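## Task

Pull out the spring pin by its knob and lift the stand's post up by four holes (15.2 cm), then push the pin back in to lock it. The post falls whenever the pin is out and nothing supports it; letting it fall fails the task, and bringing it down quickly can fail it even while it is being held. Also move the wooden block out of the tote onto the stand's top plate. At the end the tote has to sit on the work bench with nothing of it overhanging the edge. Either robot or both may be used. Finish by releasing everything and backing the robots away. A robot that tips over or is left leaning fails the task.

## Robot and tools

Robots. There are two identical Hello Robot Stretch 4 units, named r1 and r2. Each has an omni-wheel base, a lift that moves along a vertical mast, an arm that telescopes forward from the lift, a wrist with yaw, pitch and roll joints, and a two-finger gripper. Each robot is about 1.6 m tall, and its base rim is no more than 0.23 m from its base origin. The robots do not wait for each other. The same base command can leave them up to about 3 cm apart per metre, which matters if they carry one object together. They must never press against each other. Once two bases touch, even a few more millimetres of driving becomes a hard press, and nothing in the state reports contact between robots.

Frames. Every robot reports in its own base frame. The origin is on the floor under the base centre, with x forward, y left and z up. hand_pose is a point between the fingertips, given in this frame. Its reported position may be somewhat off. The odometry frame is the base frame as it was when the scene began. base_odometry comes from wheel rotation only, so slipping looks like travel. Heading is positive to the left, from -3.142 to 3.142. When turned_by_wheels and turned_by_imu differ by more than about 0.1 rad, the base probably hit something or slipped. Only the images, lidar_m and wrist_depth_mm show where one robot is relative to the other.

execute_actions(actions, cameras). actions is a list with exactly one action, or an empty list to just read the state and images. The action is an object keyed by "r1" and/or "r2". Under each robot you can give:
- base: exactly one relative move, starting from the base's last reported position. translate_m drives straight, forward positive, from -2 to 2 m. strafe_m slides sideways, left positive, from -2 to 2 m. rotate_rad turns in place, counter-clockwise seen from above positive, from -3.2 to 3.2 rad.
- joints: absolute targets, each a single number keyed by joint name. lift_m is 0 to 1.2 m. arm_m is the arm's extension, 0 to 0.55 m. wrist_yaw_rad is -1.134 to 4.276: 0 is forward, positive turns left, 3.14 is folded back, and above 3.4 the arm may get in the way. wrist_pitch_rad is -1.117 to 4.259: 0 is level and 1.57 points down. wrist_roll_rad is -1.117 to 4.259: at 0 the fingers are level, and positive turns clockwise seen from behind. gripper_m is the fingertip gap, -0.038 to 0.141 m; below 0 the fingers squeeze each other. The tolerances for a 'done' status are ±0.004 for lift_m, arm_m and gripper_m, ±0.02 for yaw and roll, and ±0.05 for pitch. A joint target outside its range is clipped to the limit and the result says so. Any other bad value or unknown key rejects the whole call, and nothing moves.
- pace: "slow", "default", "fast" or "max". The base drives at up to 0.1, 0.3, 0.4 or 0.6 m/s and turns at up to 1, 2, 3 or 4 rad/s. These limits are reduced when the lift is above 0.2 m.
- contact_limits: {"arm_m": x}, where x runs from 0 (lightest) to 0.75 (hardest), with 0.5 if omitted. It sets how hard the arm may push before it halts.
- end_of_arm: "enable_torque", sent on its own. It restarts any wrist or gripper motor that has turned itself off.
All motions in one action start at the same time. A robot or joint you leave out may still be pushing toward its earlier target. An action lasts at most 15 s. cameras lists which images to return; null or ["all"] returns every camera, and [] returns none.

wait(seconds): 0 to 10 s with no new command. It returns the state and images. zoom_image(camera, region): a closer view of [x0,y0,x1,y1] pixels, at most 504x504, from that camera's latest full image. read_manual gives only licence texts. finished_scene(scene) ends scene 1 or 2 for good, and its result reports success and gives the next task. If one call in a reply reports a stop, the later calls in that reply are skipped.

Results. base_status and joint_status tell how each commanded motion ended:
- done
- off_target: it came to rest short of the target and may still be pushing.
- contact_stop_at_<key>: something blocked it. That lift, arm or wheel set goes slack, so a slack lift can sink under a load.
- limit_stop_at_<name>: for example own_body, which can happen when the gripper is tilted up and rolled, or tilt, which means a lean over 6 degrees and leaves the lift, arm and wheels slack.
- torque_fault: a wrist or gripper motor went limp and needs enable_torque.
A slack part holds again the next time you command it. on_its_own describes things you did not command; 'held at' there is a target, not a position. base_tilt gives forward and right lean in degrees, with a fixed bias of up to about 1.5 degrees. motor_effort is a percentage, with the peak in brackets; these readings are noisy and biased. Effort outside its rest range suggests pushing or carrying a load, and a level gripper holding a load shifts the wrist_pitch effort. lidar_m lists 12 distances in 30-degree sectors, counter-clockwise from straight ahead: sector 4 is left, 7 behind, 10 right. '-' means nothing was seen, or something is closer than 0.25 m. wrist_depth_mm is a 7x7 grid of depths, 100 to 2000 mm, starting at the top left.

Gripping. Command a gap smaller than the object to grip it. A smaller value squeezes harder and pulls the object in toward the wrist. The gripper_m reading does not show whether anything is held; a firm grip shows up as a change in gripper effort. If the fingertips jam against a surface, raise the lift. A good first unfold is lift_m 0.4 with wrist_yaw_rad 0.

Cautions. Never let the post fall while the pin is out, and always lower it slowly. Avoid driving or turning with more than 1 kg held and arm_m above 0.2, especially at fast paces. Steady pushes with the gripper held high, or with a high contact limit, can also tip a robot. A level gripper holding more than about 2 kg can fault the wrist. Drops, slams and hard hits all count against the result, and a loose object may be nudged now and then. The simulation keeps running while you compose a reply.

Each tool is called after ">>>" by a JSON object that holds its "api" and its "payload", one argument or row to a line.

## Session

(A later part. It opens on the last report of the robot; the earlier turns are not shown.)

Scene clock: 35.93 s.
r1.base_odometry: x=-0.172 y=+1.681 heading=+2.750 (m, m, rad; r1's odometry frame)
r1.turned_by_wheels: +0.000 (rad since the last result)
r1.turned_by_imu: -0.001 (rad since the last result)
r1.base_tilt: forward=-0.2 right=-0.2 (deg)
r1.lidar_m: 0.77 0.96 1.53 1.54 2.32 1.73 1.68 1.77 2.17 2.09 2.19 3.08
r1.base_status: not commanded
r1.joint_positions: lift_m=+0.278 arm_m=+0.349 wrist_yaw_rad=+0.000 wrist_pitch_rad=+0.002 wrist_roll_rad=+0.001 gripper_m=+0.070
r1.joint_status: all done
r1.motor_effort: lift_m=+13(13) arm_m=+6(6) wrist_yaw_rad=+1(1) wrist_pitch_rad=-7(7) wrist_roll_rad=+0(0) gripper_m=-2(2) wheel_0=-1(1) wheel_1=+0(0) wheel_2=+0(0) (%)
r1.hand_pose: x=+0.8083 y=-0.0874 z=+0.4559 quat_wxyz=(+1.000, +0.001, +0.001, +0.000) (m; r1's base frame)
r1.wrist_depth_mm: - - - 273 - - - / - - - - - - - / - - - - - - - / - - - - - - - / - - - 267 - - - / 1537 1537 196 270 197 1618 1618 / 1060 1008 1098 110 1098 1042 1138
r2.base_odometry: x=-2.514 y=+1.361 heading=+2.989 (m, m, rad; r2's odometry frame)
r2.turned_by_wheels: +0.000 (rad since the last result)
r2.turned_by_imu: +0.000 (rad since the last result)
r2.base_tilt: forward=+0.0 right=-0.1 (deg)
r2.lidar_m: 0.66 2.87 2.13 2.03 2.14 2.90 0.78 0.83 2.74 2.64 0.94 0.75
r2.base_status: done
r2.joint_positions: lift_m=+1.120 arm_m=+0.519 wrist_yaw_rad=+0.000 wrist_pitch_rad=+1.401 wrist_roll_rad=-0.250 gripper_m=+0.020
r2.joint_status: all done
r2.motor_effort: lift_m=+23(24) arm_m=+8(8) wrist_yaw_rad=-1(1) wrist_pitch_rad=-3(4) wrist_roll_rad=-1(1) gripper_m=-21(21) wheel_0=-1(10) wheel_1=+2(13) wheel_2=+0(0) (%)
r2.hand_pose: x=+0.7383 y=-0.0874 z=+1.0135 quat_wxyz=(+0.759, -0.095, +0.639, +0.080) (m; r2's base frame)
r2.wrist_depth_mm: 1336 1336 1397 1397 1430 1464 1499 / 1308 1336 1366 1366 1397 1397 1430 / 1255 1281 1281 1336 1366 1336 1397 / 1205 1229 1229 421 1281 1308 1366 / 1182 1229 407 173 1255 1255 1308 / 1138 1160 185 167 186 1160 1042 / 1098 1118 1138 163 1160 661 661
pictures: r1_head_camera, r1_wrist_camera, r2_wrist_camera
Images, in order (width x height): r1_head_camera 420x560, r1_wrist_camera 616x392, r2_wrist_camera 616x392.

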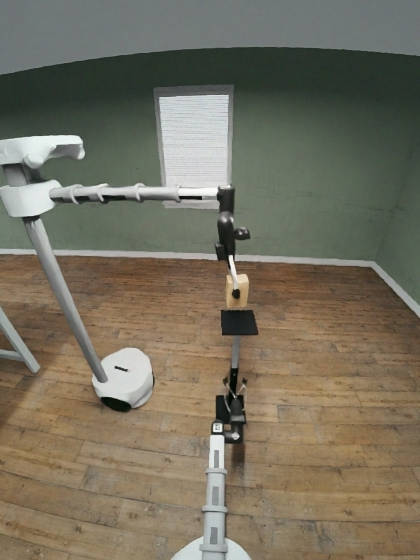

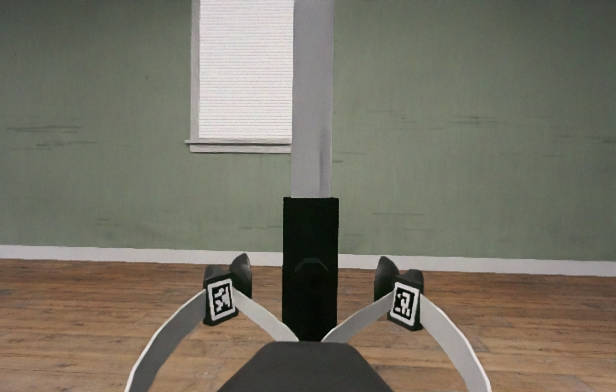

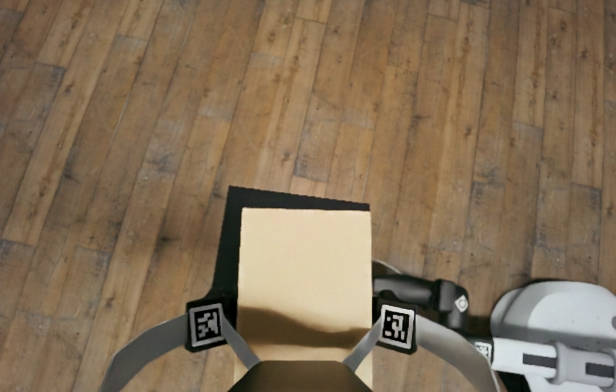

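>>> {"api": "execute_actions", "payload": {
  "actions": [
    {"r2":{"joints":{"arm_m":0.53,"lift_m":1.013},"pace":"slow"}}
  ],
  "cameras": ["r1_head_camera"]
}}

>>> {"api": "execute_actions", "payload": {
  "actions": [
    {"r2":{"joints":{"gripper_m":0.11}}}
  ],
  "cameras": []
}}

>>> {"api": "execute_actions", "payload": {
  "actions": [
    {"r2":{"joints":{"lift_m":1.1}}}
  ],
  "cameras": []
}}

>>> {"api": "execute_actions", "payload": {
  "actions": [
    {"r2":{"joints":{"arm_m":0.05},"pace":"fast"}}
  ],
  "cameras": []
}}

>>> {"api": "execute_actions", "payload": {
  "actions": [
    {"r2":{"joints":{"lift_m":0.4,"wrist_pitch_rad":0,"wrist_roll_rad":0},"pace":"fast"}}
  ],
  "cameras": ["r2_wrist_camera","r1_head_camera","r2_head_camera"]
}}

Scene clock: 38.00 s.
r1.base_odometry: x=-0.172 y=+1.681 heading=+2.750 (m, m, rad; r1's odometry frame)
r1.turned_by_wheels: +0.000 (rad since the last result)
r1.turned_by_imu: +0.000 (rad since the last result)
r1.base_tilt: forward=-0.2 right=-0.2 (deg)
r1.lidar_m: 0.78 0.93 1.55 1.52 2.30 1.73 1.68 1.78 2.17 2.10 2.21 3.10
r1.base_status: not commanded
r1.joint_positions: lift_m=+0.278 arm_m=+0.349 wrist_yaw_rad=+0.000 wrist_pitch_rad=+0.002 wrist_roll_rad=+0.001 gripper_m=+0.070
r1.joint_status: not commanded
r1.motor_effort: lift_m=+13(13) arm_m=+6(6) wrist_yaw_rad=+1(1) wrist_pitch_rad=-7(8) wrist_roll_rad=+1(1) gripper_m=-3(4) wheel_0=-1(1) wheel_1=-1(0) wheel_2=+0(0) (%)
r1.hand_pose: x=+0.8083 y=-0.0874 z=+0.4559 quat_wxyz=(+1.000, +0.001, +0.001, +0.000) (m; r1's base frame)
r1.wrist_depth_mm: - - - 274 - - - / - - - - - - - / - - - - - - - / - - - - - - - / - - - 268 - - - / 1499 1537 196 267 198 1618 1618 / 1060 1008 1060 110 1098 1042 1118
r2.base_odometry: x=-2.514 y=+1.361 heading=+2.989 (m, m, rad; r2's odometry frame)
r2.turned_by_wheels: +0.000 (rad since the last result)
r2.turned_by_imu: +0.000 (rad since the last result)
r2.base_tilt: forward=+0.0 right=+0.0 (deg)
r2.lidar_m: 0.64 2.88 2.15 2.03 2.14 2.90 0.77 0.82 2.77 2.61 0.97 0.70
r2.base_status: not commanded
r2.joint_positions: lift_m=+1.013 arm_m=+0.529 wrist_yaw_rad=+0.000 wrist_pitch_rad=+1.401 wrist_roll_rad=-0.250 gripper_m=+0.020
r2.joint_status: all done
r2.motor_effort: lift_m=+16(23) arm_m=+8(6) wrist_yaw_rad=-1(1) wrist_pitch_rad=-2(3) wrist_roll_rad=-1(0) gripper_m=-22(20) wheel_0=-1(1) wheel_1=+2(2) wheel_2=+0(0) (%)
r2.hand_pose: x=+0.7482 y=-0.0874 z=+0.9072 quat_wxyz=(+0.759, -0.095, +0.640, +0.080) (m; r2's base frame)
r2.wrist_depth_mm: 1255 1255 1281 1308 1336 1308 1336 / 1182 1205 1229 1255 1255 1281 1308 / 1160 1160 1182 1205 1205 1229 1255 / 1098 1118 314 314 1182 1205 1205 / 1078 1098 298 174 1138 1138 1182 / 1042 1060 185 167 186 676 946 / 1025 1025 281 163 1060 549 732
pictures: r1_head_camera
Images, in order (width x height): r1_head_camera 420x560.

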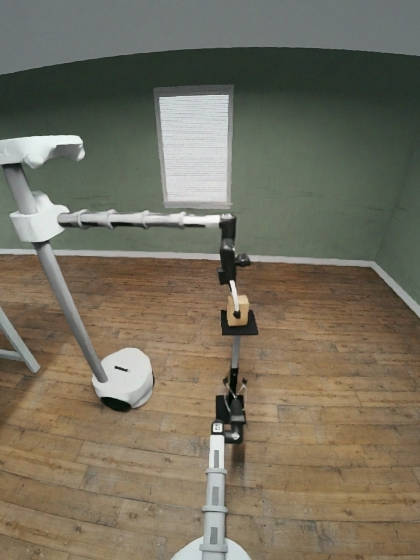

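Scene clock: 39.73 s.
r1.base_odometry: x=-0.172 y=+1.681 heading=+2.750 (m, m, rad; r1's odometry frame)
r1.turned_by_wheels: +0.000 (rad since the last result)
r1.turned_by_imu: +0.000 (rad since the last result)
r1.base_tilt: forward=-0.2 right=-0.3 (deg)
r1.lidar_m: 0.76 0.94 1.53 1.54 2.31 1.74 1.68 1.79 2.16 2.10 2.20 3.12
r1.base_status: not commanded
r1.joint_positions: lift_m=+0.278 arm_m=+0.349 wrist_yaw_rad=+0.000 wrist_pitch_rad=+0.002 wrist_roll_rad=+0.001 gripper_m=+0.070
r1.joint_status: not commanded
r1.motor_effort: lift_m=+13(13) arm_m=+6(6) wrist_yaw_rad=+1(1) wrist_pitch_rad=-8(7) wrist_roll_rad=+1(1) gripper_m=-3(4) wheel_0=-1(1) wheel_1=+0(0) wheel_2=+0(0) (%)
r1.hand_pose: x=+0.8083 y=-0.0874 z=+0.4559 quat_wxyz=(+1.000, +0.001, +0.001, +0.000) (m; r1's base frame)
r1.wrist_depth_mm: - - - 273 - - - / - - - - - - - / - - - - - - - / - - - - - - - / - - - 267 - - - / 1537 1537 195 268 197 1618 1661 / 1060 991 1060 110 1098 1025 1118
r2.base_odometry: x=-2.514 y=+1.361 heading=+2.989 (m, m, rad; r2's odometry frame)
r2.turned_by_wheels: +0.000 (rad since the last result)
r2.turned_by_imu: +0.000 (rad since the last result)
r2.base_tilt: forward=+0.1 right=-0.1 (deg)
r2.lidar_m: 0.64 2.88 2.14 2.02 2.13 2.91 0.77 0.81 2.77 2.63 0.95 0.71
r2.base_status: not commanded
r2.joint_positions: lift_m=+1.013 arm_m=+0.529 wrist_yaw_rad=+0.000 wrist_pitch_rad=+1.401 wrist_roll_rad=-0.250 gripper_m=+0.110
r2.joint_status: all done
r2.motor_effort: lift_m=+16(16) arm_m=+8(8) wrist_yaw_rad=-1(1) wrist_pitch_rad=-2(3) wrist_roll_rad=+0(1) gripper_m=+1(23) wheel_0=-1(1) wheel_1=+2(2) wheel_2=+0(0) (%)
r2.hand_pose: x=+0.7483 y=-0.0874 z=+0.9072 quat_wxyz=(+0.759, -0.095, +0.639, +0.080) (m; r2's base frame)
r2.wrist_depth_mm: 1229 1229 1255 1281 1308 1366 1366 / 1205 1205 1229 1255 1255 1281 1281 / 1160 1182 1182 1205 1229 1255 1255 / 1118 1138 314 314 1160 1205 1205 / 1078 1098 300 186 1118 1160 1182 / 1042 1060 193 179 201 1060 946 / 1008 1025 283 149 1078 549 732
pictures: none
No camera images: the call's "cameras" was empty. Leave "cameras" out to get every camera's image.

Scene clock: 41.10 s.
r1.base_odometry: x=-0.172 y=+1.681 heading=+2.750 (m, m, rad; r1's odometry frame)
r1.turned_by_wheels: +0.000 (rad since the last result)
r1.turned_by_imu: +0.000 (rad since the last result)
r1.base_tilt: forward=-0.2 right=-0.3 (deg)
r1.lidar_m: 0.75 0.93 1.54 1.53 2.33 1.76 1.68 1.78 2.18 2.09 2.20 3.12
r1.base_status: not commanded
r1.joint_positions: lift_m=+0.278 arm_m=+0.349 wrist_yaw_rad=+0.000 wrist_pitch_rad=+0.002 wrist_roll_rad=+0.001 gripper_m=+0.070
r1.joint_status: not commanded
r1.motor_effort: lift_m=+13(13) arm_m=+6(6) wrist_yaw_rad=+1(1) wrist_pitch_rad=-8(8) wrist_roll_rad=+1(0) gripper_m=-2(2) wheel_0=-1(1) wheel_1=-1(0) wheel_2=+0(0) (%)
r1.hand_pose: x=+0.8083 y=-0.0874 z=+0.4559 quat_wxyz=(+1.000, +0.001, +0.001, +0.000) (m; r1's base frame)
r1.wrist_depth_mm: - - - 274 - - - / - - - - - - - / - - - - - - - / - - - - - - - / - - - 268 - - - / 1537 1537 196 268 197 1618 1618 / 1078 1008 1060 110 1078 1042 1098
r2.base_odometry: x=-2.514 y=+1.361 heading=+2.989 (m, m, rad; r2's odometry frame)
r2.turned_by_wheels: +0.000 (rad since the last result)
r2.turned_by_imu: +0.000 (rad since the last result)
r2.base_tilt: forward=+0.1 right=-0.1 (deg)
r2.lidar_m: 0.65 2.86 2.16 2.03 2.12 2.92 0.77 0.82 2.74 2.60 0.96 0.74
r2.base_status: not commanded
r2.joint_positions: lift_m=+1.100 arm_m=+0.529 wrist_yaw_rad=+0.000 wrist_pitch_rad=+1.401 wrist_roll_rad=-0.250 gripper_m=+0.110
r2.joint_status: all done
r2.motor_effort: lift_m=+24(25) arm_m=+8(8) wrist_yaw_rad=-1(1) wrist_pitch_rad=-1(3) wrist_roll_rad=-1(0) gripper_m=-3(1) wheel_0=-2(1) wheel_1=+2(2) wheel_2=+0(0) (%)
r2.hand_pose: x=+0.7483 y=-0.0874 z=+0.9935 quat_wxyz=(+0.759, -0.095, +0.639, +0.080) (m; r2's base frame)
r2.wrist_depth_mm: 1308 1308 1366 1366 1397 1430 1464 / 1281 1308 1336 1336 1366 1397 1397 / 1255 1255 1281 1281 1308 1308 1366 / 1205 1255 1255 1255 1255 1281 1308 / 1138 1182 389 271 1205 1255 1255 / 1118 1138 259 264 220 1160 1008 / 1098 1098 1098 150 1160 634 640
pictures: none
No camera images: the call's "cameras" was empty. Leave "cameras" out to get every camera's image.

Scene clock: 43.17 s.
r1.base_odometry: x=-0.172 y=+1.681 heading=+2.750 (m, m, rad; r1's odometry frame)
r1.turned_by_wheels: +0.000 (rad since the last result)
r1.turned_by_imu: +0.000 (rad since the last result)
r1.base_tilt: forward=-0.2 right=-0.2 (deg)
r1.lidar_m: 0.77 0.87 1.54 1.54 2.32 1.74 1.67 1.78 2.16 2.08 2.18 3.08
r1.base_status: not commanded
r1.joint_positions: lift_m=+0.278 arm_m=+0.349 wrist_yaw_rad=+0.000 wrist_pitch_rad=+0.002 wrist_roll_rad=+0.001 gripper_m=+0.070
r1.joint_status: not commanded
r1.motor_effort: lift_m=+13(13) arm_m=+6(6) wrist_yaw_rad=+1(1) wrist_pitch_rad=-8(8) wrist_roll_rad=+0(1) gripper_m=-3(4) wheel_0=-1(1) wheel_1=+0(0) wheel_2=+0(1) (%)
r1.hand_pose: x=+0.8083 y=-0.0874 z=+0.4559 quat_wxyz=(+1.000, +0.001, +0.001, +0.000) (m; r1's base frame)
r1.wrist_depth_mm: - - - 273 - - - / - - - - - - - / - - - - - - - / - - - - - - - / - - - 267 - - - / 1537 1499 196 268 198 1618 1708 / 1060 976 1060 110 1078 1025 1098
r2.base_odometry: x=-2.514 y=+1.361 heading=+2.989 (m, m, rad; r2's odometry frame)
r2.turned_by_wheels: +0.000 (rad since the last result)
r2.turned_by_imu: +0.000 (rad since the last result)
r2.base_tilt: forward=+0.0 right=+0.0 (deg)
r2.lidar_m: 0.66 2.90 2.14 2.04 2.14 2.91 0.78 0.85 2.76 2.63 0.96 0.74
r2.base_status: not commanded
r2.joint_positions: lift_m=+1.100 arm_m=+0.051 wrist_yaw_rad=+0.000 wrist_pitch_rad=+1.401 wrist_roll_rad=-0.250 gripper_m=+0.110
r2.joint_status: all done
r2.motor_effort: lift_m=+24(24) arm_m=-8(8) wrist_yaw_rad=+0(2) wrist_pitch_rad=-2(2) wrist_roll_rad=-1(0) gripper_m=+0(4) wheel_0=-2(1) wheel_1=+2(2) wheel_2=+0(0) (%)
r2.hand_pose: x=+0.2711 y=-0.0874 z=+0.9935 quat_wxyz=(+0.759, -0.095, +0.639, +0.080) (m; r2's base frame)
r2.wrist_depth_mm: 1336 1336 1366 1366 1397 1430 1464 / 1281 1281 1336 1336 1366 1366 1430 / 1229 1281 1281 1281 1308 1336 1118 / 1205 1229 1255 1255 1255 1308 1078 / 1160 1182 1205 1205 1255 1255 1138 / 1138 1138 960 1182 220 1205 1229 / 1098 931 917 149 1138 1160 1205
pictures: none
No camera images: the call's "cameras" was empty. Leave "cameras" out to get every camera's image.

Scene clock: 46.00 s.
r1.base_odometry: x=-0.172 y=+1.681 heading=+2.750 (m, m, rad; r1's odometry frame)
r1.turned_by_wheels: +0.000 (rad since the last result)
r1.turned_by_imu: -0.001 (rad since the last result)
r1.base_tilt: forward=-0.2 right=-0.2 (deg)
r1.lidar_m: 0.78 0.83 1.53 1.54 2.33 1.75 1.69 1.77 2.16 2.09 2.20 3.10
r1.base_status: not commanded
r1.joint_positions: lift_m=+0.278 arm_m=+0.349 wrist_yaw_rad=+0.000 wrist_pitch_rad=+0.002 wrist_roll_rad=+0.001 gripper_m=+0.070
r1.joint_status: not commanded
r1.motor_effort: lift_m=+13(13) arm_m=+6(6) wrist_yaw_rad=+1(1) wrist_pitch_rad=-7(8) wrist_roll_rad=+1(2) gripper_m=-4(3) wheel_0=-1(1) wheel_1=+0(0) wheel_2=+0(0) (%)
r1.hand_pose: x=+0.8083 y=-0.0874 z=+0.4559 quat_wxyz=(+1.000, +0.001, +0.001, +0.000) (m; r1's base frame)
r1.wrist_depth_mm: - - - 274 - - - / - - - - - - - / - - - - - - - / - - - - - - - / - - - 268 - - - / 1537 1537 195 267 198 1661 1576 / 1060 1008 1078 110 1078 1042 1098
r2.base_odometry: x=-2.514 y=+1.361 heading=+2.989 (m, m, rad; r2's odometry frame)
r2.turned_by_wheels: +0.000 (rad since the last result)
r2.turned_by_imu: +0.000 (rad since the last result)
r2.base_tilt: forward=+0.1 right=+0.0 (deg)
r2.lidar_m: 0.67 2.89 2.15 2.02 2.15 2.90 0.77 0.79 2.77 2.63 0.95 0.73
r2.base_status: not commanded
r2.joint_positions: lift_m=+0.400 arm_m=+0.051 wrist_yaw_rad=+0.000 wrist_pitch_rad=+0.003 wrist_roll_rad=+0.000 gripper_m=+0.110
r2.joint_status: all done
r2.motor_effort: lift_m=+15(22) arm_m=-8(8) wrist_yaw_rad=-1(0) wrist_pitch_rad=-9(16) wrist_roll_rad=+1(4) gripper_m=-2(3) wheel_0=-1(1) wheel_1=+2(2) wheel_2=+0(0) (%)
r2.hand_pose: x=+0.5108 y=-0.0874 z=+0.5777 quat_wxyz=(+1.000, +0.000, +0.001, +0.000) (m; r2's base frame)
r2.wrist_depth_mm: - - - 445 - - - / - - - 517 - - - / - - - - - - - / - - - - - - - / - - - - - - - / - - - - 220 500 488 / 1576 1430 1464 149 508 477 445
pictures: r1_head_camera, r2_head_camera, r2_wrist_camera
Images, in order (width x height): r1_head_camera 420x560, r2_head_camera 420x560, r2_wrist_camera 616x392.

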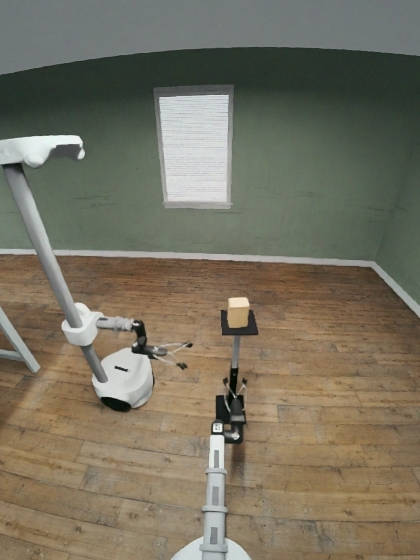

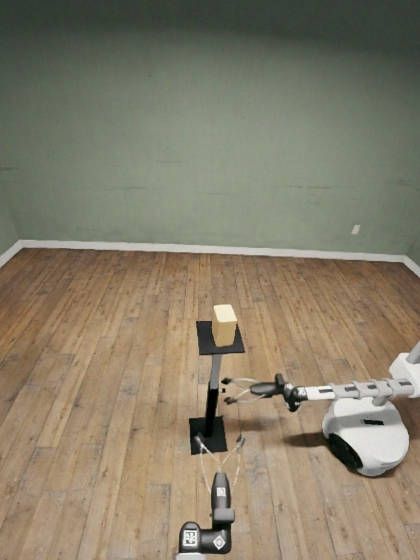

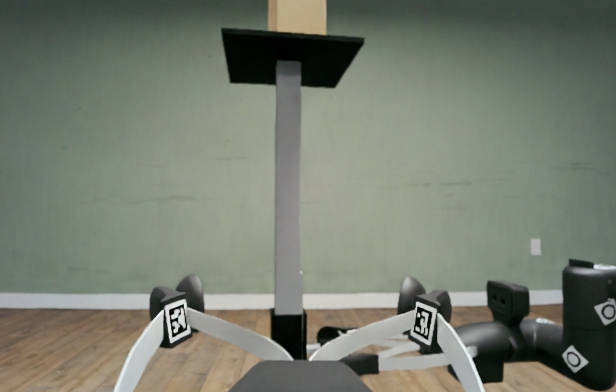

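>>> {"api": "execute_actions", "payload": {
  "actions": [
    {"r2":{"base":{"strafe_m":0.035},"joints":{"lift_m":0.58,"arm_m":0.15}}}
  ],
  "cameras": []
}}

>>> {"api": "execute_actions", "payload": {
  "actions": [
    {"r2":{"joints":{"arm_m":0.27}}}
  ],
  "cameras": ["r2_wrist_camera","r1_head_camera","r2_head_right_camera"]
}}

>>> {"api": "zoom_image", "payload": {
  "camera": "r2_head_right_camera",
  "region": [160,310,280,430]
}}

Scene clock: 48.20 s.
r1.base_odometry: x=-0.172 y=+1.681 heading=+2.750 (m, m, rad; r1's odometry frame)
r1.turned_by_wheels: +0.000 (rad since the last result)
r1.turned_by_imu: +0.000 (rad since the last result)
r1.base_tilt: forward=-0.1 right=-0.3 (deg)
r1.lidar_m: 0.76 0.91 1.54 1.53 2.31 1.73 1.68 1.77 2.19 2.09 2.20 3.10
r1.base_status: not commanded
r1.joint_positions: lift_m=+0.278 arm_m=+0.349 wrist_yaw_rad=+0.000 wrist_pitch_rad=+0.002 wrist_roll_rad=+0.001 gripper_m=+0.070
r1.joint_status: not commanded
r1.motor_effort: lift_m=+13(13) arm_m=+6(6) wrist_yaw_rad=+1(1) wrist_pitch_rad=-8(7) wrist_roll_rad=+1(1) gripper_m=-1(5) wheel_0=-1(1) wheel_1=+0(0) wheel_2=+0(0) (%)
r1.hand_pose: x=+0.8083 y=-0.0874 z=+0.4559 quat_wxyz=(+1.000, +0.001, +0.001, +0.000) (m; r1's base frame)
r1.wrist_depth_mm: - - - 274 - - - / - - - - - - - / - - - - - - - / - - - - - - - / - - - 268 - - - / 1499 1537 195 270 197 1618 1661 / 1042 991 1060 110 1078 1025 1118
r2.base_odometry: x=-2.520 y=+1.327 heading=+2.989 (m, m, rad; r2's odometry frame)
r2.turned_by_wheels: +0.000 (rad since the last result)
r2.turned_by_imu: +0.000 (rad since the last result)
r2.base_tilt: forward=-0.1 right=+0.0 (deg)
r2.lidar_m: 0.65 2.88 2.09 1.99 2.09 2.86 0.76 0.82 2.82 2.66 0.95 0.70
r2.base_status: done
r2.joint_positions: lift_m=+0.580 arm_m=+0.149 wrist_yaw_rad=+0.000 wrist_pitch_rad=+0.003 wrist_roll_rad=+0.000 gripper_m=+0.110
r2.joint_status: all done
r2.motor_effort: lift_m=+24(26) arm_m=+9(7) wrist_yaw_rad=-1(0) wrist_pitch_rad=-9(9) wrist_roll_rad=+1(1) gripper_m=-4(2) wheel_0=+0(9) wheel_1=-1(9) wheel_2=+0(1) (%)
r2.hand_pose: x=+0.6080 y=-0.0874 z=+0.7571 quat_wxyz=(+1.000, +0.000, +0.001, +0.000) (m; r2's base frame)
r2.wrist_depth_mm: - - - - - - - / - - - 347 - - - / - - - 343 - - - / - - - 373 - - - / - - - - - - - / - - - - 221 - - / - 1808 1863 149 1921 1863 -
pictures: none
No camera images: the call's "cameras" was empty. Leave "cameras" out to get every camera's image.

Scene clock: 49.57 s.
r1.base_odometry: x=-0.172 y=+1.681 heading=+2.750 (m, m, rad; r1's odometry frame)
r1.turned_by_wheels: +0.000 (rad since the last result)
r1.turned_by_imu: +0.000 (rad since the last result)
r1.base_tilt: forward=-0.2 right=-0.2 (deg)
r1.lidar_m: 0.76 0.92 1.55 1.52 2.30 1.73 1.68 1.80 2.17 2.09 2.19 3.09
r1.base_status: not commanded
r1.joint_positions: lift_m=+0.278 arm_m=+0.349 wrist_yaw_rad=+0.000 wrist_pitch_rad=+0.002 wrist_roll_rad=+0.001 gripper_m=+0.070
r1.joint_status: not commanded
r1.motor_effort: lift_m=+13(13) arm_m=+6(6) wrist_yaw_rad=+1(1) wrist_pitch_rad=-8(7) wrist_roll_rad=+1(0) gripper_m=-3(3) wheel_0=-1(1) wheel_1=+0(0) wheel_2=+0(0) (%)
r1.hand_pose: x=+0.8083 y=-0.0874 z=+0.4559 quat_wxyz=(+1.000, +0.001, +0.001, +0.000) (m; r1's base frame)
r1.wrist_depth_mm: - - - 274 - - - / - - - - - - - / - - - - - - - / - - - - - - - / - - - 267 - - - / 1537 1537 196 268 198 1576 1661 / 1078 1008 1060 110 1098 1025 1118
r2.base_odometry: x=-2.520 y=+1.327 heading=+2.989 (m, m, rad; r2's odometry frame)
r2.turned_by_wheels: +0.000 (rad since the last result)
r2.turned_by_imu: +0.000 (rad since the last result)
r2.base_tilt: forward=+0.0 right=+0.0 (deg)
r2.lidar_m: 0.66 2.87 2.08 2.01 2.12 2.84 0.76 0.81 2.76 2.66 0.94 0.72
r2.base_status: not commanded
r2.joint_positions: lift_m=+0.580 arm_m=+0.269 wrist_yaw_rad=+0.000 wrist_pitch_rad=+0.003 wrist_roll_rad=+0.000 gripper_m=+0.110
r2.joint_status: all done
r2.motor_effort: lift_m=+24(24) arm_m=+9(9) wrist_yaw_rad=-1(1) wrist_pitch_rad=-9(8) wrist_roll_rad=+1(1) gripper_m=-2(2) wheel_0=+0(1) wheel_1=-1(0) wheel_2=+0(0) (%)
r2.hand_pose: x=+0.7280 y=-0.0874 z=+0.7571 quat_wxyz=(+1.000, +0.000, +0.001, +0.000) (m; r2's base frame)
r2.wrist_depth_mm: - - - 240 232 - - / - - - 237 229 - - / - - - 236 228 - - / - - - 251 347 - - / - - - 265 - - - / - - - 263 221 - - / - 1808 1863 149 1863 1863 -
pictures: r1_head_camera, r2_head_right_camera, r2_wrist_camera
Images, in order (width x height): r1_head_camera 420x560, r2_head_right_camera 420x672, r2_wrist_camera 616x392.

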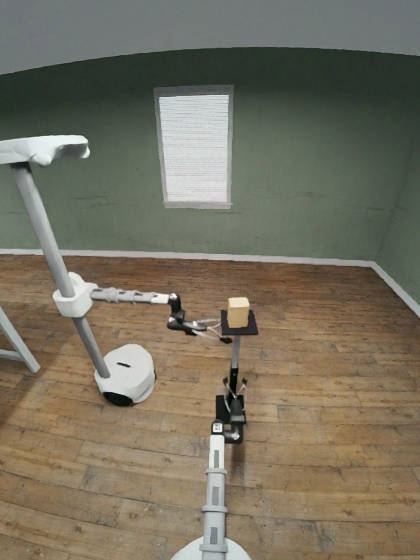

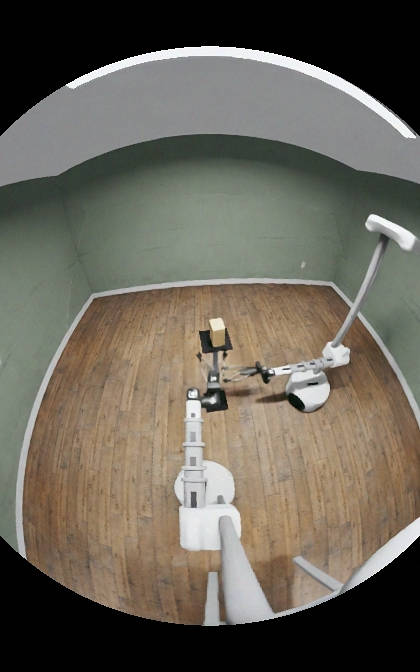

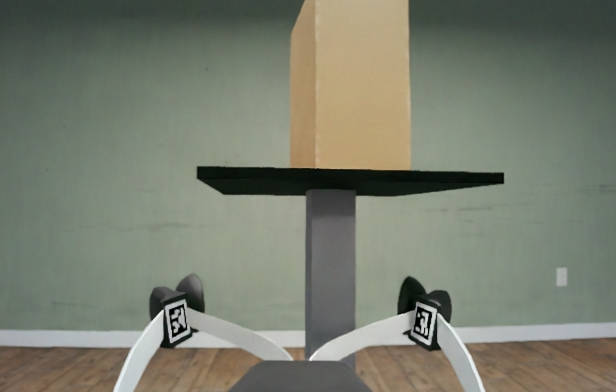

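Region (160, 310, 280, 430) of r2_head_right_camera's 420x672 image, scaled by 4.200, with more detail than that image has.

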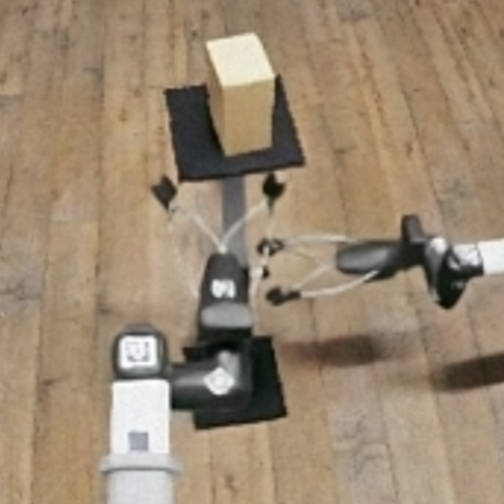

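>>> {"api": "execute_actions", "payload": {
  "actions": [
    {"r1":{"joints":{"arm_m":0.355}},"r2":{"base":{"strafe_m":-0.022},"joints":{"lift_m":0.61,"arm_m":0.3}}}
  ],
  "cameras": []
}}

>>> {"api": "execute_actions", "payload": {
  "actions": [
    {"r2":{"joints":{"gripper_m":-0.02}}}
  ],
  "cameras": []
}}

>>> {"api": "execute_actions", "payload": {
  "actions": [
    {"r1":{"joints":{"gripper_m":-0.015}}}
  ],
  "cameras": ["r2_wrist_camera","r1_wrist_camera","r2_head_right_camera"]
}}

>>> {"api": "zoom_image", "payload": {
  "camera": "r2_head_right_camera",
  "region": [160,310,280,430]
}}

Scene clock: 50.83 s.
r1.base_odometry: x=-0.172 y=+1.681 heading=+2.750 (m, m, rad; r1's odometry frame)
r1.turned_by_wheels: +0.000 (rad since the last result)
r1.turned_by_imu: +0.000 (rad since the last result)
r1.base_tilt: forward=-0.2 right=-0.1 (deg)
r1.lidar_m: 0.76 0.92 1.54 1.51 2.33 1.74 1.67 1.77 2.15 2.09 2.18 3.08
r1.base_status: not commanded
r1.joint_positions: lift_m=+0.278 arm_m=+0.354 wrist_yaw_rad=+0.000 wrist_pitch_rad=+0.002 wrist_roll_rad=+0.001 gripper_m=+0.070
r1.joint_status: all done
r1.motor_effort: lift_m=+13(13) arm_m=+6(6) wrist_yaw_rad=+1(1) wrist_pitch_rad=-8(8) wrist_roll_rad=+1(0) gripper_m=-3(5) wheel_0=-1(1) wheel_1=+0(0) wheel_2=+0(0) (%)
r1.hand_pose: x=+0.8133 y=-0.0874 z=+0.4559 quat_wxyz=(+1.000, +0.001, +0.001, +0.000) (m; r1's base frame)
r1.wrist_depth_mm: - - - 270 - - - / - - - 268 - - - / - - - - - - - / - - - 271 - - - / - - - 264 - - - / 1499 1537 195 264 197 1618 1661 / 1042 1008 1078 110 1098 1025 1118
r2.base_odometry: x=-2.516 y=+1.349 heading=+2.989 (m, m, rad; r2's odometry frame)
r2.turned_by_wheels: +0.000 (rad since the last result)
r2.turned_by_imu: +0.000 (rad since the last result)
r2.base_tilt: forward=+0.1 right=+0.0 (deg)
r2.lidar_m: 0.70 2.88 2.11 2.02 2.14 2.86 0.77 0.80 2.78 2.64 0.92 0.73
r2.base_status: done
r2.joint_positions: lift_m=+0.610 arm_m=+0.299 wrist_yaw_rad=+0.000 wrist_pitch_rad=+0.003 wrist_roll_rad=+0.000 gripper_m=+0.110
r2.joint_status: all done
r2.motor_effort: lift_m=+24(25) arm_m=+8(10) wrist_yaw_rad=+0(1) wrist_pitch_rad=-7(8) wrist_roll_rad=+1(1) gripper_m=-1(4) wheel_0=+0(7) wheel_1=+0(10) wheel_2=+0(1) (%)
r2.hand_pose: x=+0.7579 y=-0.0874 z=+0.7871 quat_wxyz=(+1.000, +0.000, +0.001, +0.000) (m; r2's base frame)
r2.wrist_depth_mm: - - - 193 - - - / - - - 191 - - - / - - - 190 - - - / - - - 189 - - - / - - - 219 - - - / - - - 220 220 - - / - 1921 1863 149 - 1863 -
pictures: none
No camera images: the call's "cameras" was empty. Leave "cameras" out to get every camera's image.

Scene clock: 52.97 s.
r1.base_odometry: x=-0.172 y=+1.681 heading=+2.750 (m, m, rad; r1's odometry frame)
r1.turned_by_wheels: +0.000 (rad since the last result)
r1.turned_by_imu: +0.000 (rad since the last result)
r1.base_tilt: forward=-0.2 right=-0.3 (deg)
r1.lidar_m: 0.76 0.98 1.52 1.54 2.30 1.74 1.68 1.78 2.17 2.09 2.19 3.12
r1.base_status: not commanded
r1.joint_positions: lift_m=+0.278 arm_m=+0.354 wrist_yaw_rad=+0.000 wrist_pitch_rad=+0.002 wrist_roll_rad=+0.001 gripper_m=+0.070
r1.joint_status: not commanded
r1.motor_effort: lift_m=+13(13) arm_m=+6(6) wrist_yaw_rad=+1(1) wrist_pitch_rad=-8(8) wrist_roll_rad=+1(2) gripper_m=-6(2) wheel_0=-1(1) wheel_1=+0(0) wheel_2=+0(0) (%)
r1.hand_pose: x=+0.8133 y=-0.0874 z=+0.4559 quat_wxyz=(+1.000, +0.001, +0.001, +0.000) (m; r1's base frame)
r1.wrist_depth_mm: - - - - - - - / - - - - - - - / - - - - - - - / - - - 271 - - - / - - - 263 - - - / 1537 1537 196 264 197 1618 1618 / 1078 991 1060 110 1078 1042 1098
r2.base_odometry: x=-2.517 y=+1.349 heading=+2.989 (m, m, rad; r2's odometry frame)
r2.turned_by_wheels: +0.001 (rad since the last result)
r2.turned_by_imu: -0.017 (rad since the last result)
r2.base_tilt: forward=+0.2 right=-0.1 (deg)
r2.lidar_m: 0.68 2.87 2.13 2.01 2.12 2.84 0.77 0.82 2.80 2.64 0.97 0.73
r2.base_status: not commanded
r2.joint_positions: lift_m=+0.610 arm_m=+0.301 wrist_yaw_rad=+0.015 wrist_pitch_rad=+0.004 wrist_roll_rad=+0.000 gripper_m=-0.019
r2.joint_status: all done
r2.on_its_own: wrist_yaw_rad is at rest, and its effort (-44) is outside its rest range (-13 to +13)
r2.motor_effort: lift_m=+24(24) arm_m=-4(8) wrist_yaw_rad=-44(44) wrist_pitch_rad=-12(13) wrist_roll_rad=+1(1) gripper_m=-33(31) wheel_0=+0(4) wheel_1=-3(5) wheel_2=+12(12) (%)
r2.hand_pose: x=+0.7613 y=-0.0831 z=+0.7866 quat_wxyz=(+1.000, +0.000, +0.002, +0.008) (m; r2's base frame)
r2.wrist_depth_mm: - - - 183 - - - / - - - 182 - - - / - - - 181 - - - / - - - 180 - - - / - - - 210 - - - / - - 203 209 - - - / - 1756 1756 208 1863 1921 -
pictures: none
No camera images: the call's "cameras" was empty. Leave "cameras" out to get every camera's image.

Scene clock: 54.57 s.
r1.base_odometry: x=-0.172 y=+1.681 heading=+2.750 (m, m, rad; r1's odometry frame)
r1.turned_by_wheels: +0.000 (rad since the last result)
r1.turned_by_imu: +0.000 (rad since the last result)
r1.base_tilt: forward=-0.1 right=-0.3 (deg)
r1.lidar_m: 0.74 0.97 1.54 1.52 2.32 1.74 1.69 1.80 2.17 2.10 2.18 3.08
r1.base_status: not commanded
r1.joint_positions: lift_m=+0.278 arm_m=+0.355 wrist_yaw_rad=+0.004 wrist_pitch_rad=+0.003 wrist_roll_rad=+0.001 gripper_m=-0.014
r1.joint_status: all done
r1.motor_effort: lift_m=+13(13) arm_m=+3(6) wrist_yaw_rad=-10(10) wrist_pitch_rad=-9(9) wrist_roll_rad=+1(1) gripper_m=-23(19) wheel_0=-1(1) wheel_1=+0(0) wheel_2=+1(1) (%)
r1.hand_pose: x=+0.8142 y=-0.0864 z=+0.4558 quat_wxyz=(+1.000, +0.001, +0.001, +0.002) (m; r1's base frame)
r1.wrist_depth_mm: - - - 268 - - - / - - - 268 - - - / - - - 270 - - - / - - - 270 - - - / - - - 260 - - - / 1537 1576 184 225 184 1618 1618 / 1060 946 1078 110 1098 976 1118
r2.base_odometry: x=-2.517 y=+1.349 heading=+2.989 (m, m, rad; r2's odometry frame)
r2.turned_by_wheels: +0.000 (rad since the last result)
r2.turned_by_imu: +0.000 (rad since the last result)
r2.base_tilt: forward=+0.2 right=+0.0 (deg)
r2.lidar_m: 0.68 2.88 2.13 2.00 2.12 2.85 0.78 0.82 2.78 2.65 0.99 0.74
r2.base_status: not commanded
r2.joint_positions: lift_m=+0.610 arm_m=+0.301 wrist_yaw_rad=+0.015 wrist_pitch_rad=+0.004 wrist_roll_rad=+0.000 gripper_m=-0.019
r2.joint_status: not commanded
r2.on_its_own: wrist_yaw_rad is at rest, and its effort (-44) is outside its rest range (-13 to +13)
r2.motor_effort: lift_m=+24(24) arm_m=-4(3) wrist_yaw_rad=-44(44) wrist_pitch_rad=-12(13) wrist_roll_rad=+1(1) gripper_m=-32(32) wheel_0=+0(0) wheel_1=-3(3) wheel_2=+12(12) (%)
r2.hand_pose: x=+0.7613 y=-0.0831 z=+0.7866 quat_wxyz=(+1.000, +0.000, +0.002, +0.008) (m; r2's base frame)
r2.wrist_depth_mm: - - - 183 - - - / - - - 182 - - - / - - - 181 - - - / - - - 180 - - - / - - - 211 - - - / - - 204 209 - - - / - 1756 1756 208 1863 1756 -
pictures: r1_wrist_camera, r2_head_right_camera, r2_wrist_camera
Images, in order (width x height): r1_wrist_camera 616x392, r2_head_right_camera 420x672, r2_wrist_camera 616x392.

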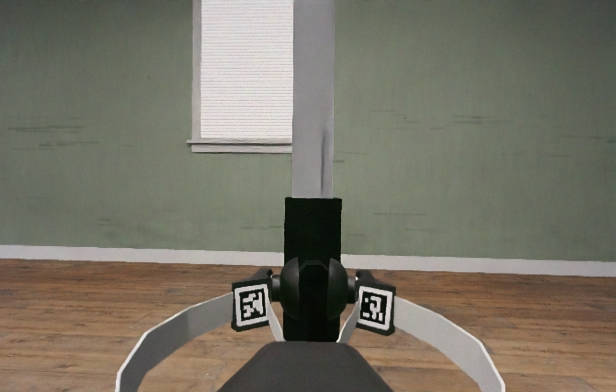

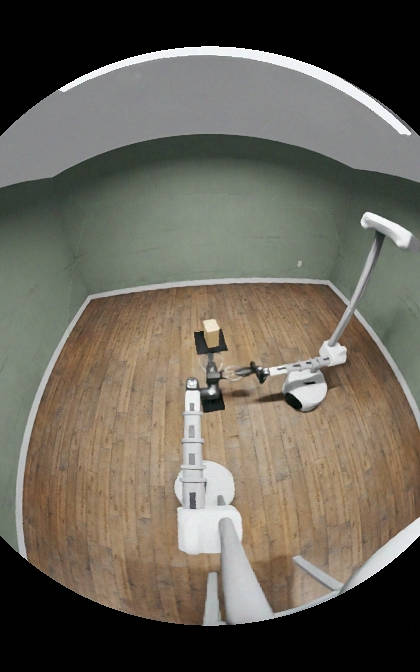

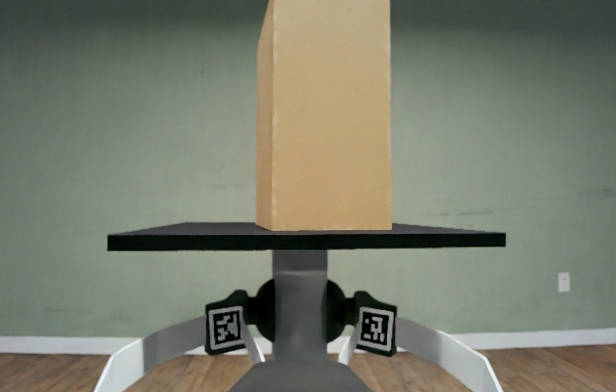

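Region (160, 310, 280, 430) of r2_head_right_camera's 420x672 image, scaled by 4.200, with more detail than that image has.

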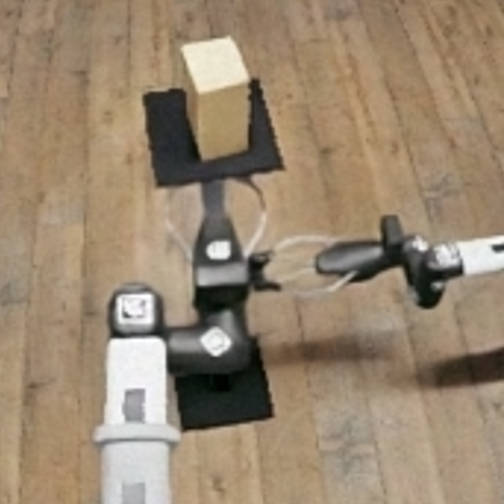

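Relieve r2's pull by extending slightly; pull the pin.

>>> {"api": "execute_actions", "payload": {
  "actions": [
    {"r1":{"joints":{"arm_m":0.335},"pace":"slow"},"r2":{"joints":{"arm_m":0.309,"lift_m":0.613},"pace":"slow"}}
  ],
  "cameras": ["r1_wrist_camera"]
}}

>>> {"api": "execute_actions", "payload": {
  "actions": [
    {"r2":{"joints":{"lift_m":0.64},"pace":"slow"}}
  ],
  "cameras": ["r2_wrist_camera"]
}}

Scene clock: 55.90 s.
r1.base_odometry: x=-0.172 y=+1.681 heading=+2.750 (m, m, rad; r1's odometry frame)
r1.turned_by_wheels: +0.000 (rad since the last result)
r1.turned_by_imu: +0.000 (rad since the last result)
r1.base_tilt: forward=-0.2 right=-0.2 (deg)
r1.lidar_m: 0.76 0.96 1.53 1.53 2.32 1.75 1.68 1.78 2.17 2.10 2.18 3.09
r1.base_status: not commanded
r1.joint_positions: lift_m=+0.278 arm_m=+0.336 wrist_yaw_rad=+0.000 wrist_pitch_rad=+0.003 wrist_roll_rad=+0.001 gripper_m=-0.015
r1.joint_status: all done
r1.motor_effort: lift_m=+13(13) arm_m=-6(9) wrist_yaw_rad=+0(11) wrist_pitch_rad=-8(9) wrist_roll_rad=-1(0) gripper_m=-11(24) wheel_0=-1(1) wheel_1=+0(0) wheel_2=-1(1) (%)
r1.hand_pose: x=+0.7955 y=-0.0873 z=+0.4558 quat_wxyz=(+1.000, +0.001, +0.001, +0.000) (m; r1's base frame)
r1.wrist_depth_mm: - - - 287 - - - / - - - - - - - / - - - - - - - / - - - - - - - / - - - 281 - - - / 1537 1537 184 203 186 1576 1618 / 1060 991 1078 110 1098 1042 1098
r2.base_odometry: x=-2.517 y=+1.349 heading=+2.989 (m, m, rad; r2's odometry frame)
r2.turned_by_wheels: +0.000 (rad since the last result)
r2.turned_by_imu: +0.000 (rad since the last result)
r2.base_tilt: forward=+0.1 right=-0.1 (deg)
r2.lidar_m: 0.68 2.89 2.16 2.02 2.12 2.83 0.78 0.81 2.80 2.64 0.96 0.75
r2.base_status: not commanded
r2.joint_positions: lift_m=+0.612 arm_m=+0.307 wrist_yaw_rad=+0.005 wrist_pitch_rad=+0.007 wrist_roll_rad=+0.000 gripper_m=-0.019
r2.joint_status: all done
r2.on_its_own: wrist_yaw_rad is at rest, and its effort (-16) is outside its rest range (-13 to +13)
r2.motor_effort: lift_m=+26(26) arm_m=+9(9) wrist_yaw_rad=-16(44) wrist_pitch_rad=-20(22) wrist_roll_rad=+2(1) gripper_m=-22(32) wheel_0=+0(0) wheel_1=-2(4) wheel_2=+8(12) (%)
r2.hand_pose: x=+0.7673 y=-0.0859 z=+0.7888 quat_wxyz=(+1.000, +0.000, +0.003, +0.003) (m; r2's base frame)
r2.wrist_depth_mm: - - - 180 - - - / - - - 179 - - - / - - - 178 - - - / - - - 177 - - - / - - - 207 - - - / - - 197 207 - - - / - 162 1756 205 1756 1863 -
pictures: r1_wrist_camera
Images, in order (width x height): r1_wrist_camera 616x392.

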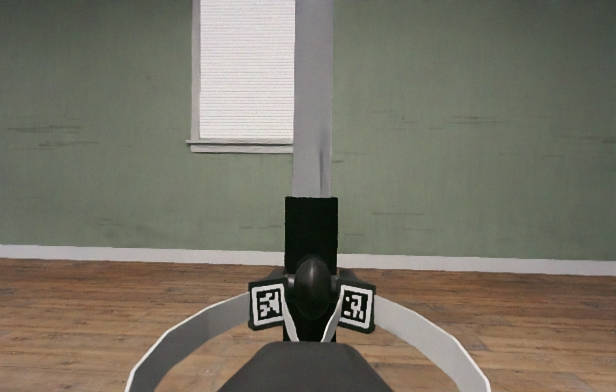

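Scene clock: 57.00 s.
torque_fault: r2.wrist_pitch_rad switched itself off since the last result.
r1.base_odometry: x=-0.172 y=+1.681 heading=+2.750 (m, m, rad; r1's odometry frame)
r1.turned_by_wheels: +0.000 (rad since the last result)
r1.turned_by_imu: +0.000 (rad since the last result)
r1.base_tilt: forward=-0.2 right=-0.2 (deg)
r1.lidar_m: 0.77 0.98 1.53 1.53 2.32 1.74 1.68 1.79 2.16 2.10 2.21 3.10
r1.base_status: not commanded
r1.joint_positions: lift_m=+0.278 arm_m=+0.336 wrist_yaw_rad=+0.000 wrist_pitch_rad=+0.003 wrist_roll_rad=+0.001 gripper_m=-0.015
r1.joint_status: not commanded
r1.motor_effort: lift_m=+13(13) arm_m=-6(6) wrist_yaw_rad=+0(1) wrist_pitch_rad=-9(9) wrist_roll_rad=+1(0) gripper_m=-13(12) wheel_0=-1(1) wheel_1=+0(0) wheel_2=-1(1) (%)
r1.hand_pose: x=+0.7955 y=-0.0873 z=+0.4558 quat_wxyz=(+1.000, +0.001, +0.001, +0.000) (m; r1's base frame)
r1.wrist_depth_mm: - - - 287 - - - / - - - - - - - / - - - - - - - / - - - - - - - / - - - 279 - - - / 1537 1499 185 203 185 1576 1618 / 1060 991 1060 110 1098 1042 1118
r2.base_odometry: x=-2.516 y=+1.349 heading=+2.989 (m, m, rad; r2's odometry frame)
r2.turned_by_wheels: +0.000 (rad since the last result)
r2.turned_by_imu: +0.000 (rad since the last result)
r2.base_tilt: forward=+0.1 right=+0.0 (deg)
r2.lidar_m: 0.68 2.88 2.12 1.98 2.10 2.83 0.78 0.81 2.79 2.65 0.95 0.75
r2.base_status: not commanded
r2.joint_positions: lift_m=+0.640 arm_m=+0.308 wrist_yaw_rad=+0.006 wrist_pitch_rad=+0.112 wrist_roll_rad=+0.000 gripper_m=-0.019
r2.joint_status: all done
r2.on_its_own: wrist_pitch_rad is off since a torque_fault, until you send "end_of_arm": "enable_torque" (your +0.000 is given up); wrist_yaw_rad is at rest, and its effort (-19) is outside its rest range (-13 to +13)
r2.motor_effort: lift_m=+24(34) arm_m=+7(9) wrist_yaw_rad=-19(18) wrist_pitch_rad=-1(100) wrist_roll_rad=+1(0) gripper_m=-26(27) wheel_0=+2(2) wheel_1=+0(2) wheel_2=+5(8) (%)
r2.hand_pose: x=+0.7658 y=-0.0857 z=+0.7856 quat_wxyz=(+0.998, +0.000, +0.056, +0.003) (m; r2's base frame)
r2.wrist_depth_mm: - - - 166 - - - / - - - 167 - - - / - - - 169 - - - / - - - 171 - - - / - 146 148 169 174 - - / - - 198 208 - - - / 1708 1464 1618 208 1499 1576 1661
pictures: r2_wrist_camera
Images, in order (width x height): r2_wrist_camera 616x392.

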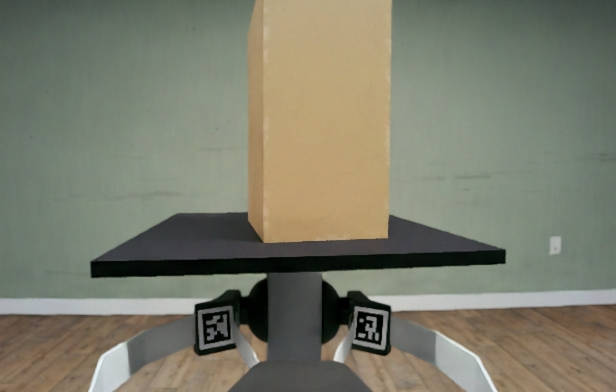

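Slipped. Regrip deeper. New lift baseline 0.64.

>>> {"api": "execute_actions", "payload": {
  "actions": [
    {"r1":{"joints":{"gripper_m":0.045}},"r2":{"end_of_arm":"enable_torque"}}
  ],
  "cameras": []
}}

>>> {"api": "execute_actions", "payload": {
  "actions": [
    {"r1":{"joints":{"arm_m":0.368},"contact_limits":{"arm_m":0.2},"pace":"slow"}}
  ],
  "cameras": []
}}

>>> {"api": "execute_actions", "payload": {
  "actions": [
    {"r1":{"joints":{"gripper_m":-0.03,"arm_m":0.376},"pace":"slow"},"r2":{"joints":{"lift_m":0.643}}}
  ],
  "cameras": ["r1_wrist_camera"]
}}

>>> {"api": "execute_actions", "payload": {
  "actions": [
    {"r1":{"joints":{"arm_m":0.355},"pace":"slow"}}
  ],
  "cameras": ["r1_wrist_camera"]
}}

Scene clock: 58.63 s.
r1.base_odometry: x=-0.172 y=+1.681 heading=+2.750 (m, m, rad; r1's odometry frame)
r1.turned_by_wheels: +0.000 (rad since the last result)
r1.turned_by_imu: +0.000 (rad since the last result)
r1.base_tilt: forward=-0.2 right=-0.2 (deg)
r1.lidar_m: 0.74 0.97 1.54 1.50 2.30 1.74 1.68 1.78 2.15 2.11 2.20 3.11
r1.base_status: not commanded
r1.joint_positions: lift_m=+0.278 arm_m=+0.336 wrist_yaw_rad=+0.000 wrist_pitch_rad=+0.003 wrist_roll_rad=+0.001 gripper_m=+0.045
r1.joint_status: all done
r1.motor_effort: lift_m=+13(13) arm_m=-6(6) wrist_yaw_rad=+0(0) wrist_pitch_rad=-9(8) wrist_roll_rad=+0(1) gripper_m=-8(14) wheel_0=-1(1) wheel_1=+0(0) wheel_2=-1(1) (%)
r1.hand_pose: x=+0.7955 y=-0.0873 z=+0.4558 quat_wxyz=(+1.000, +0.001, +0.001, +0.000) (m; r1's base frame)
r1.wrist_depth_mm: - - - 286 - - - / - - - - - - - / - - - - - - - / - - - - - - - / - - - 281 - - - / 1499 1576 196 282 192 1661 1618 / 1078 991 1060 109 1078 1025 1098
r2.base_odometry: x=-2.516 y=+1.349 heading=+2.989 (m, m, rad; r2's odometry frame)
r2.turned_by_wheels: +0.000 (rad since the last result)
r2.turned_by_imu: +0.000 (rad since the last result)
r2.base_tilt: forward=+0.1 right=-0.1 (deg)
r2.lidar_m: 0.71 2.88 2.14 2.00 2.10 2.83 0.77 0.82 2.78 2.66 0.98 0.74
r2.base_status: not commanded
r2.joint_positions: lift_m=+0.640 arm_m=+0.308 wrist_yaw_rad=+0.006 wrist_pitch_rad=+0.112 wrist_roll_rad=+0.000 gripper_m=-0.019
r2.joint_status: not commanded
r2.end_of_arm: enable_torque: each motor that was off is on again
r2.on_its_own: wrist_pitch_rad is held at +0.112, not at your +0.000, since a torque_fault; wrist_yaw_rad is at rest, and its effort (-18) is outside its rest range (-13 to +13)
r2.motor_effort: lift_m=+24(24) arm_m=+7(7) wrist_yaw_rad=-18(18) wrist_pitch_rad=+0(0) wrist_roll_rad=+1(1) gripper_m=-22(26) wheel_0=+1(1) wheel_1=+0(0) wheel_2=+5(5) (%)
r2.hand_pose: x=+0.7658 y=-0.0857 z=+0.7856 quat_wxyz=(+0.998, +0.000, +0.056, +0.003) (m; r2's base frame)
r2.wrist_depth_mm: - - - 166 - - - / - - - 168 - - - / - - - 169 - - - / - - - 171 - - - / - 146 148 169 174 - - / - - 198 208 - - - / 1708 1499 1618 208 1499 1576 1708
pictures: none
No camera images: the call's "cameras" was empty. Leave "cameras" out to get every camera's image.

Scene clock: 60.07 s.
r1.base_odometry: x=-0.172 y=+1.681 heading=+2.750 (m, m, rad; r1's odometry frame)
r1.turned_by_wheels: +0.000 (rad since the last result)
r1.turned_by_imu: +0.000 (rad since the last result)
r1.base_tilt: forward=-0.1 right=-0.3 (deg)
r1.lidar_m: 0.77 0.98 1.53 1.53 2.33 1.72 1.67 1.79 2.16 2.11 2.18 3.08
r1.base_status: not commanded
r1.joint_positions: lift_m=+0.278 arm_m=+0.367 wrist_yaw_rad=+0.000 wrist_pitch_rad=+0.003 wrist_roll_rad=+0.001 gripper_m=+0.045
r1.joint_status: all done
r1.motor_effort: lift_m=+13(13) arm_m=+6(4) wrist_yaw_rad=+0(0) wrist_pitch_rad=-9(9) wrist_roll_rad=+0(0) gripper_m=-3(4) wheel_0=-1(1) wheel_1=+0(0) wheel_2=-1(1) (%)
r1.contact_limits: arm_m 0.2
r1.hand_pose: x=+0.8263 y=-0.0873 z=+0.4558 quat_wxyz=(+1.000, +0.001, +0.001, +0.000) (m; r1's base frame)
r1.wrist_depth_mm: - - - 256 - - - / - - - 257 - - - / - - - - - - - / - - - 258 - - - / - - - 251 - - - / 1537 1576 196 250 193 1576 1661 / 1060 976 1078 110 1098 1025 1098
r2.base_odometry: x=-2.516 y=+1.349 heading=+2.989 (m, m, rad; r2's odometry frame)
r2.turned_by_wheels: +0.000 (rad since the last result)
r2.turned_by_imu: +0.000 (rad since the last result)
r2.base_tilt: forward=+0.0 right=-0.1 (deg)
r2.lidar_m: 0.69 2.89 2.13 2.02 2.12 2.82 0.78 0.81 2.78 2.64 0.97 0.76
r2.base_status: not commanded
r2.joint_positions: lift_m=+0.640 arm_m=+0.308 wrist_yaw_rad=+0.006 wrist_pitch_rad=+0.112 wrist_roll_rad=+0.000 gripper_m=-0.019
r2.joint_status: not commanded
r2.on_its_own: wrist_pitch_rad is held at +0.112, not at your +0.000, since a torque_fault; wrist_yaw_rad is at rest, and its effort (-18) is outside its rest range (-13 to +13)
r2.motor_effort: lift_m=+24(24) arm_m=+7(7) wrist_yaw_rad=-18(18) wrist_pitch_rad=-1(0) wrist_roll_rad=+1(1) gripper_m=-28(25) wheel_0=+1(1) wheel_1=+0(0) wheel_2=+5(6) (%)
r2.hand_pose: x=+0.7658 y=-0.0857 z=+0.7856 quat_wxyz=(+0.998, +0.000, +0.056, +0.003) (m; r2's base frame)
r2.wrist_depth_mm: - - - 166 - - - / - - - 167 - - - / - - - 169 - - - / - - - 171 - - - / - 146 148 169 174 - - / - - 198 208 - - - / 1661 1464 1576 208 1464 1576 1708
pictures: none
No camera images: the call's "cameras" was empty. Leave "cameras" out to get every camera's image.

Scene clock: 62.67 s.
r1.base_odometry: x=-0.173 y=+1.681 heading=+2.750 (m, m, rad; r1's odometry frame)
r1.turned_by_wheels: +0.000 (rad since the last result)
r1.turned_by_imu: +0.000 (rad since the last result)
r1.base_tilt: forward=-0.1 right=-0.3 (deg)
r1.lidar_m: 0.77 0.96 1.56 1.54 2.30 1.72 1.67 1.78 2.16 2.11 2.19 3.12
r1.base_status: not commanded
r1.joint_positions: lift_m=+0.278 arm_m=+0.376 wrist_yaw_rad=+0.008 wrist_pitch_rad=+0.004 wrist_roll_rad=+0.001 gripper_m=-0.029
r1.joint_status: all done
r1.on_its_own: wrist_yaw_rad is at rest, and its effort (-23) is outside its rest range (-13 to +13)
r1.motor_effort: lift_m=+13(14) arm_m=-2(7) wrist_yaw_rad=-23(33) wrist_pitch_rad=-11(11) wrist_roll_rad=+0(1) gripper_m=-29(30) wheel_0=-3(3) wheel_1=-2(2) wheel_2=+6(7) (%)
r1.hand_pose: x=+0.8365 y=-0.0850 z=+0.4555 quat_wxyz=(+1.000, +0.001, +0.002, +0.004) (m; r1's base frame)
r1.wrist_depth_mm: - - - 245 - - - / - - - 246 - - - / - - - 247 - - - / - - - 247 - - - / - - - 239 - - - / 1499 1537 182 203 183 1576 1618 / 1060 946 1078 110 1078 960 1098
r2.base_odometry: x=-2.516 y=+1.349 heading=+2.989 (m, m, rad; r2's odometry frame)
r2.turned_by_wheels: +0.000 (rad since the last result)
r2.turned_by_imu: +0.000 (rad since the last result)
r2.base_tilt: forward=+0.0 right=+0.0 (deg)
r2.lidar_m: 0.69 2.88 2.12 2.02 2.12 2.80 0.78 0.82 2.81 2.64 0.97 0.73
r2.base_status: not commanded
r2.joint_positions: lift_m=+0.643 arm_m=+0.308 wrist_yaw_rad=+0.007 wrist_pitch_rad=+0.126 wrist_roll_rad=+0.000 gripper_m=-0.019
r2.joint_status: all done
r2.on_its_own: wrist_pitch_rad is held at +0.112, not at your +0.000, since a torque_fault; wrist_yaw_rad is at rest, and its effort (-22) is outside its rest range (-13 to +13); wrist_pitch_rad is at rest, and its effort (-39) is outside its rest range (-23 to +23)
r2.motor_effort: lift_m=+25(25) arm_m=+6(7) wrist_yaw_rad=-22(21) wrist_pitch_rad=-39(45) wrist_roll_rad=+0(1) gripper_m=-24(25) wheel_0=+1(1) wheel_1=+0(0) wheel_2=+5(5) (%)
r2.hand_pose: x=+0.7657 y=-0.0853 z=+0.7846 quat_wxyz=(+0.998, +0.000, +0.063, +0.004) (m; r2's base frame)
r2.wrist_depth_mm: - - - 163 - - - / - - - 166 - - - / - - - 167 - - - / - - - 170 - - - / - 157 158 159 159 - - / - - 204 208 - - - / 1576 160 1464 209 1464 1499 1661
pictures: r1_wrist_camera
Images, in order (width x height): r1_wrist_camera 616x392.

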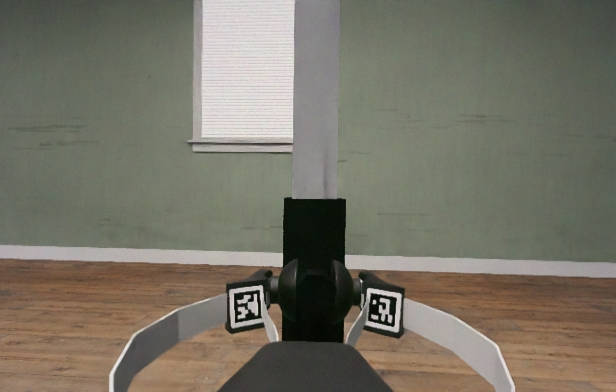

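Scene clock: 63.87 s.
r1.base_odometry: x=-0.173 y=+1.681 heading=+2.750 (m, m, rad; r1's odometry frame)
r1.turned_by_wheels: +0.000 (rad since the last result)
r1.turned_by_imu: +0.000 (rad since the last result)
r1.base_tilt: forward=-0.2 right=-0.2 (deg)
r1.lidar_m: 0.78 0.95 1.54 1.52 2.31 1.74 1.69 1.78 2.14 2.07 2.19 3.11
r1.base_status: not commanded
r1.joint_positions: lift_m=+0.278 arm_m=+0.357 wrist_yaw_rad=+0.007 wrist_pitch_rad=+0.003 wrist_roll_rad=+0.001 gripper_m=-0.029
r1.joint_status: all done
r1.on_its_own: wrist_yaw_rad is at rest, and its effort (-18) is outside its rest range (-13 to +13)
r1.motor_effort: lift_m=+13(13) arm_m=-12(15) wrist_yaw_rad=-18(25) wrist_pitch_rad=-10(12) wrist_roll_rad=+1(1) gripper_m=-28(26) wheel_0=-4(3) wheel_1=-2(2) wheel_2=+6(6) (%)
r1.hand_pose: x=+0.8172 y=-0.0855 z=+0.4556 quat_wxyz=(+1.000, +0.001, +0.002, +0.003) (m; r1's base frame)
r1.wrist_depth_mm: - - - - - - - / - - - 265 - - - / - - - 265 - - - / - - - 266 - - - / - - - 258 - - - / 1499 1576 182 211 182 1618 1618 / 1060 946 1060 110 1098 976 1098
r2.base_odometry: x=-2.516 y=+1.349 heading=+2.989 (m, m, rad; r2's odometry frame)
r2.turned_by_wheels: +0.000 (rad since the last result)
r2.turned_by_imu: +0.000 (rad since the last result)
r2.base_tilt: forward=+0.2 right=+0.1 (deg)
r2.lidar_m: 0.69 2.86 2.13 2.01 2.12 2.83 0.77 0.79 2.80 2.66 0.96 0.76
r2.base_status: not commanded
r2.joint_positions: lift_m=+0.643 arm_m=+0.308 wrist_yaw_rad=+0.007 wrist_pitch_rad=+0.126 wrist_roll_rad=+0.000 gripper_m=-0.019
r2.joint_status: not commanded
r2.on_its_own: wrist_pitch_rad is held at +0.112, not at your +0.000, since a torque_fault; wrist_yaw_rad is at rest, and its effort (-22) is outside its rest range (-13 to +13); wrist_pitch_rad is at rest, and its effort (-39) is outside its rest range (-23 to +23)
r2.motor_effort: lift_m=+25(25) arm_m=+6(6) wrist_yaw_rad=-22(22) wrist_pitch_rad=-39(39) wrist_roll_rad=+1(0) gripper_m=-25(25) wheel_0=+1(1) wheel_1=+0(0) wheel_2=+5(6) (%)
r2.hand_pose: x=+0.7657 y=-0.0853 z=+0.7846 quat_wxyz=(+0.998, +0.000, +0.063, +0.004) (m; r2's base frame)
r2.wrist_depth_mm: - - - 163 - - - / - - - 165 - - - / - - - 167 - - - / - - - 170 - - - / - 157 158 159 159 - - / - - 204 208 - - - / 1661 160 1499 209 1430 1499 1661
pictures: r1_wrist_camera
Images, in order (width x height): r1_wrist_camera 616x392.

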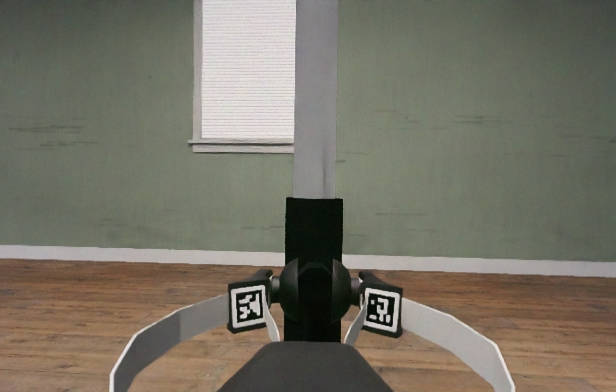

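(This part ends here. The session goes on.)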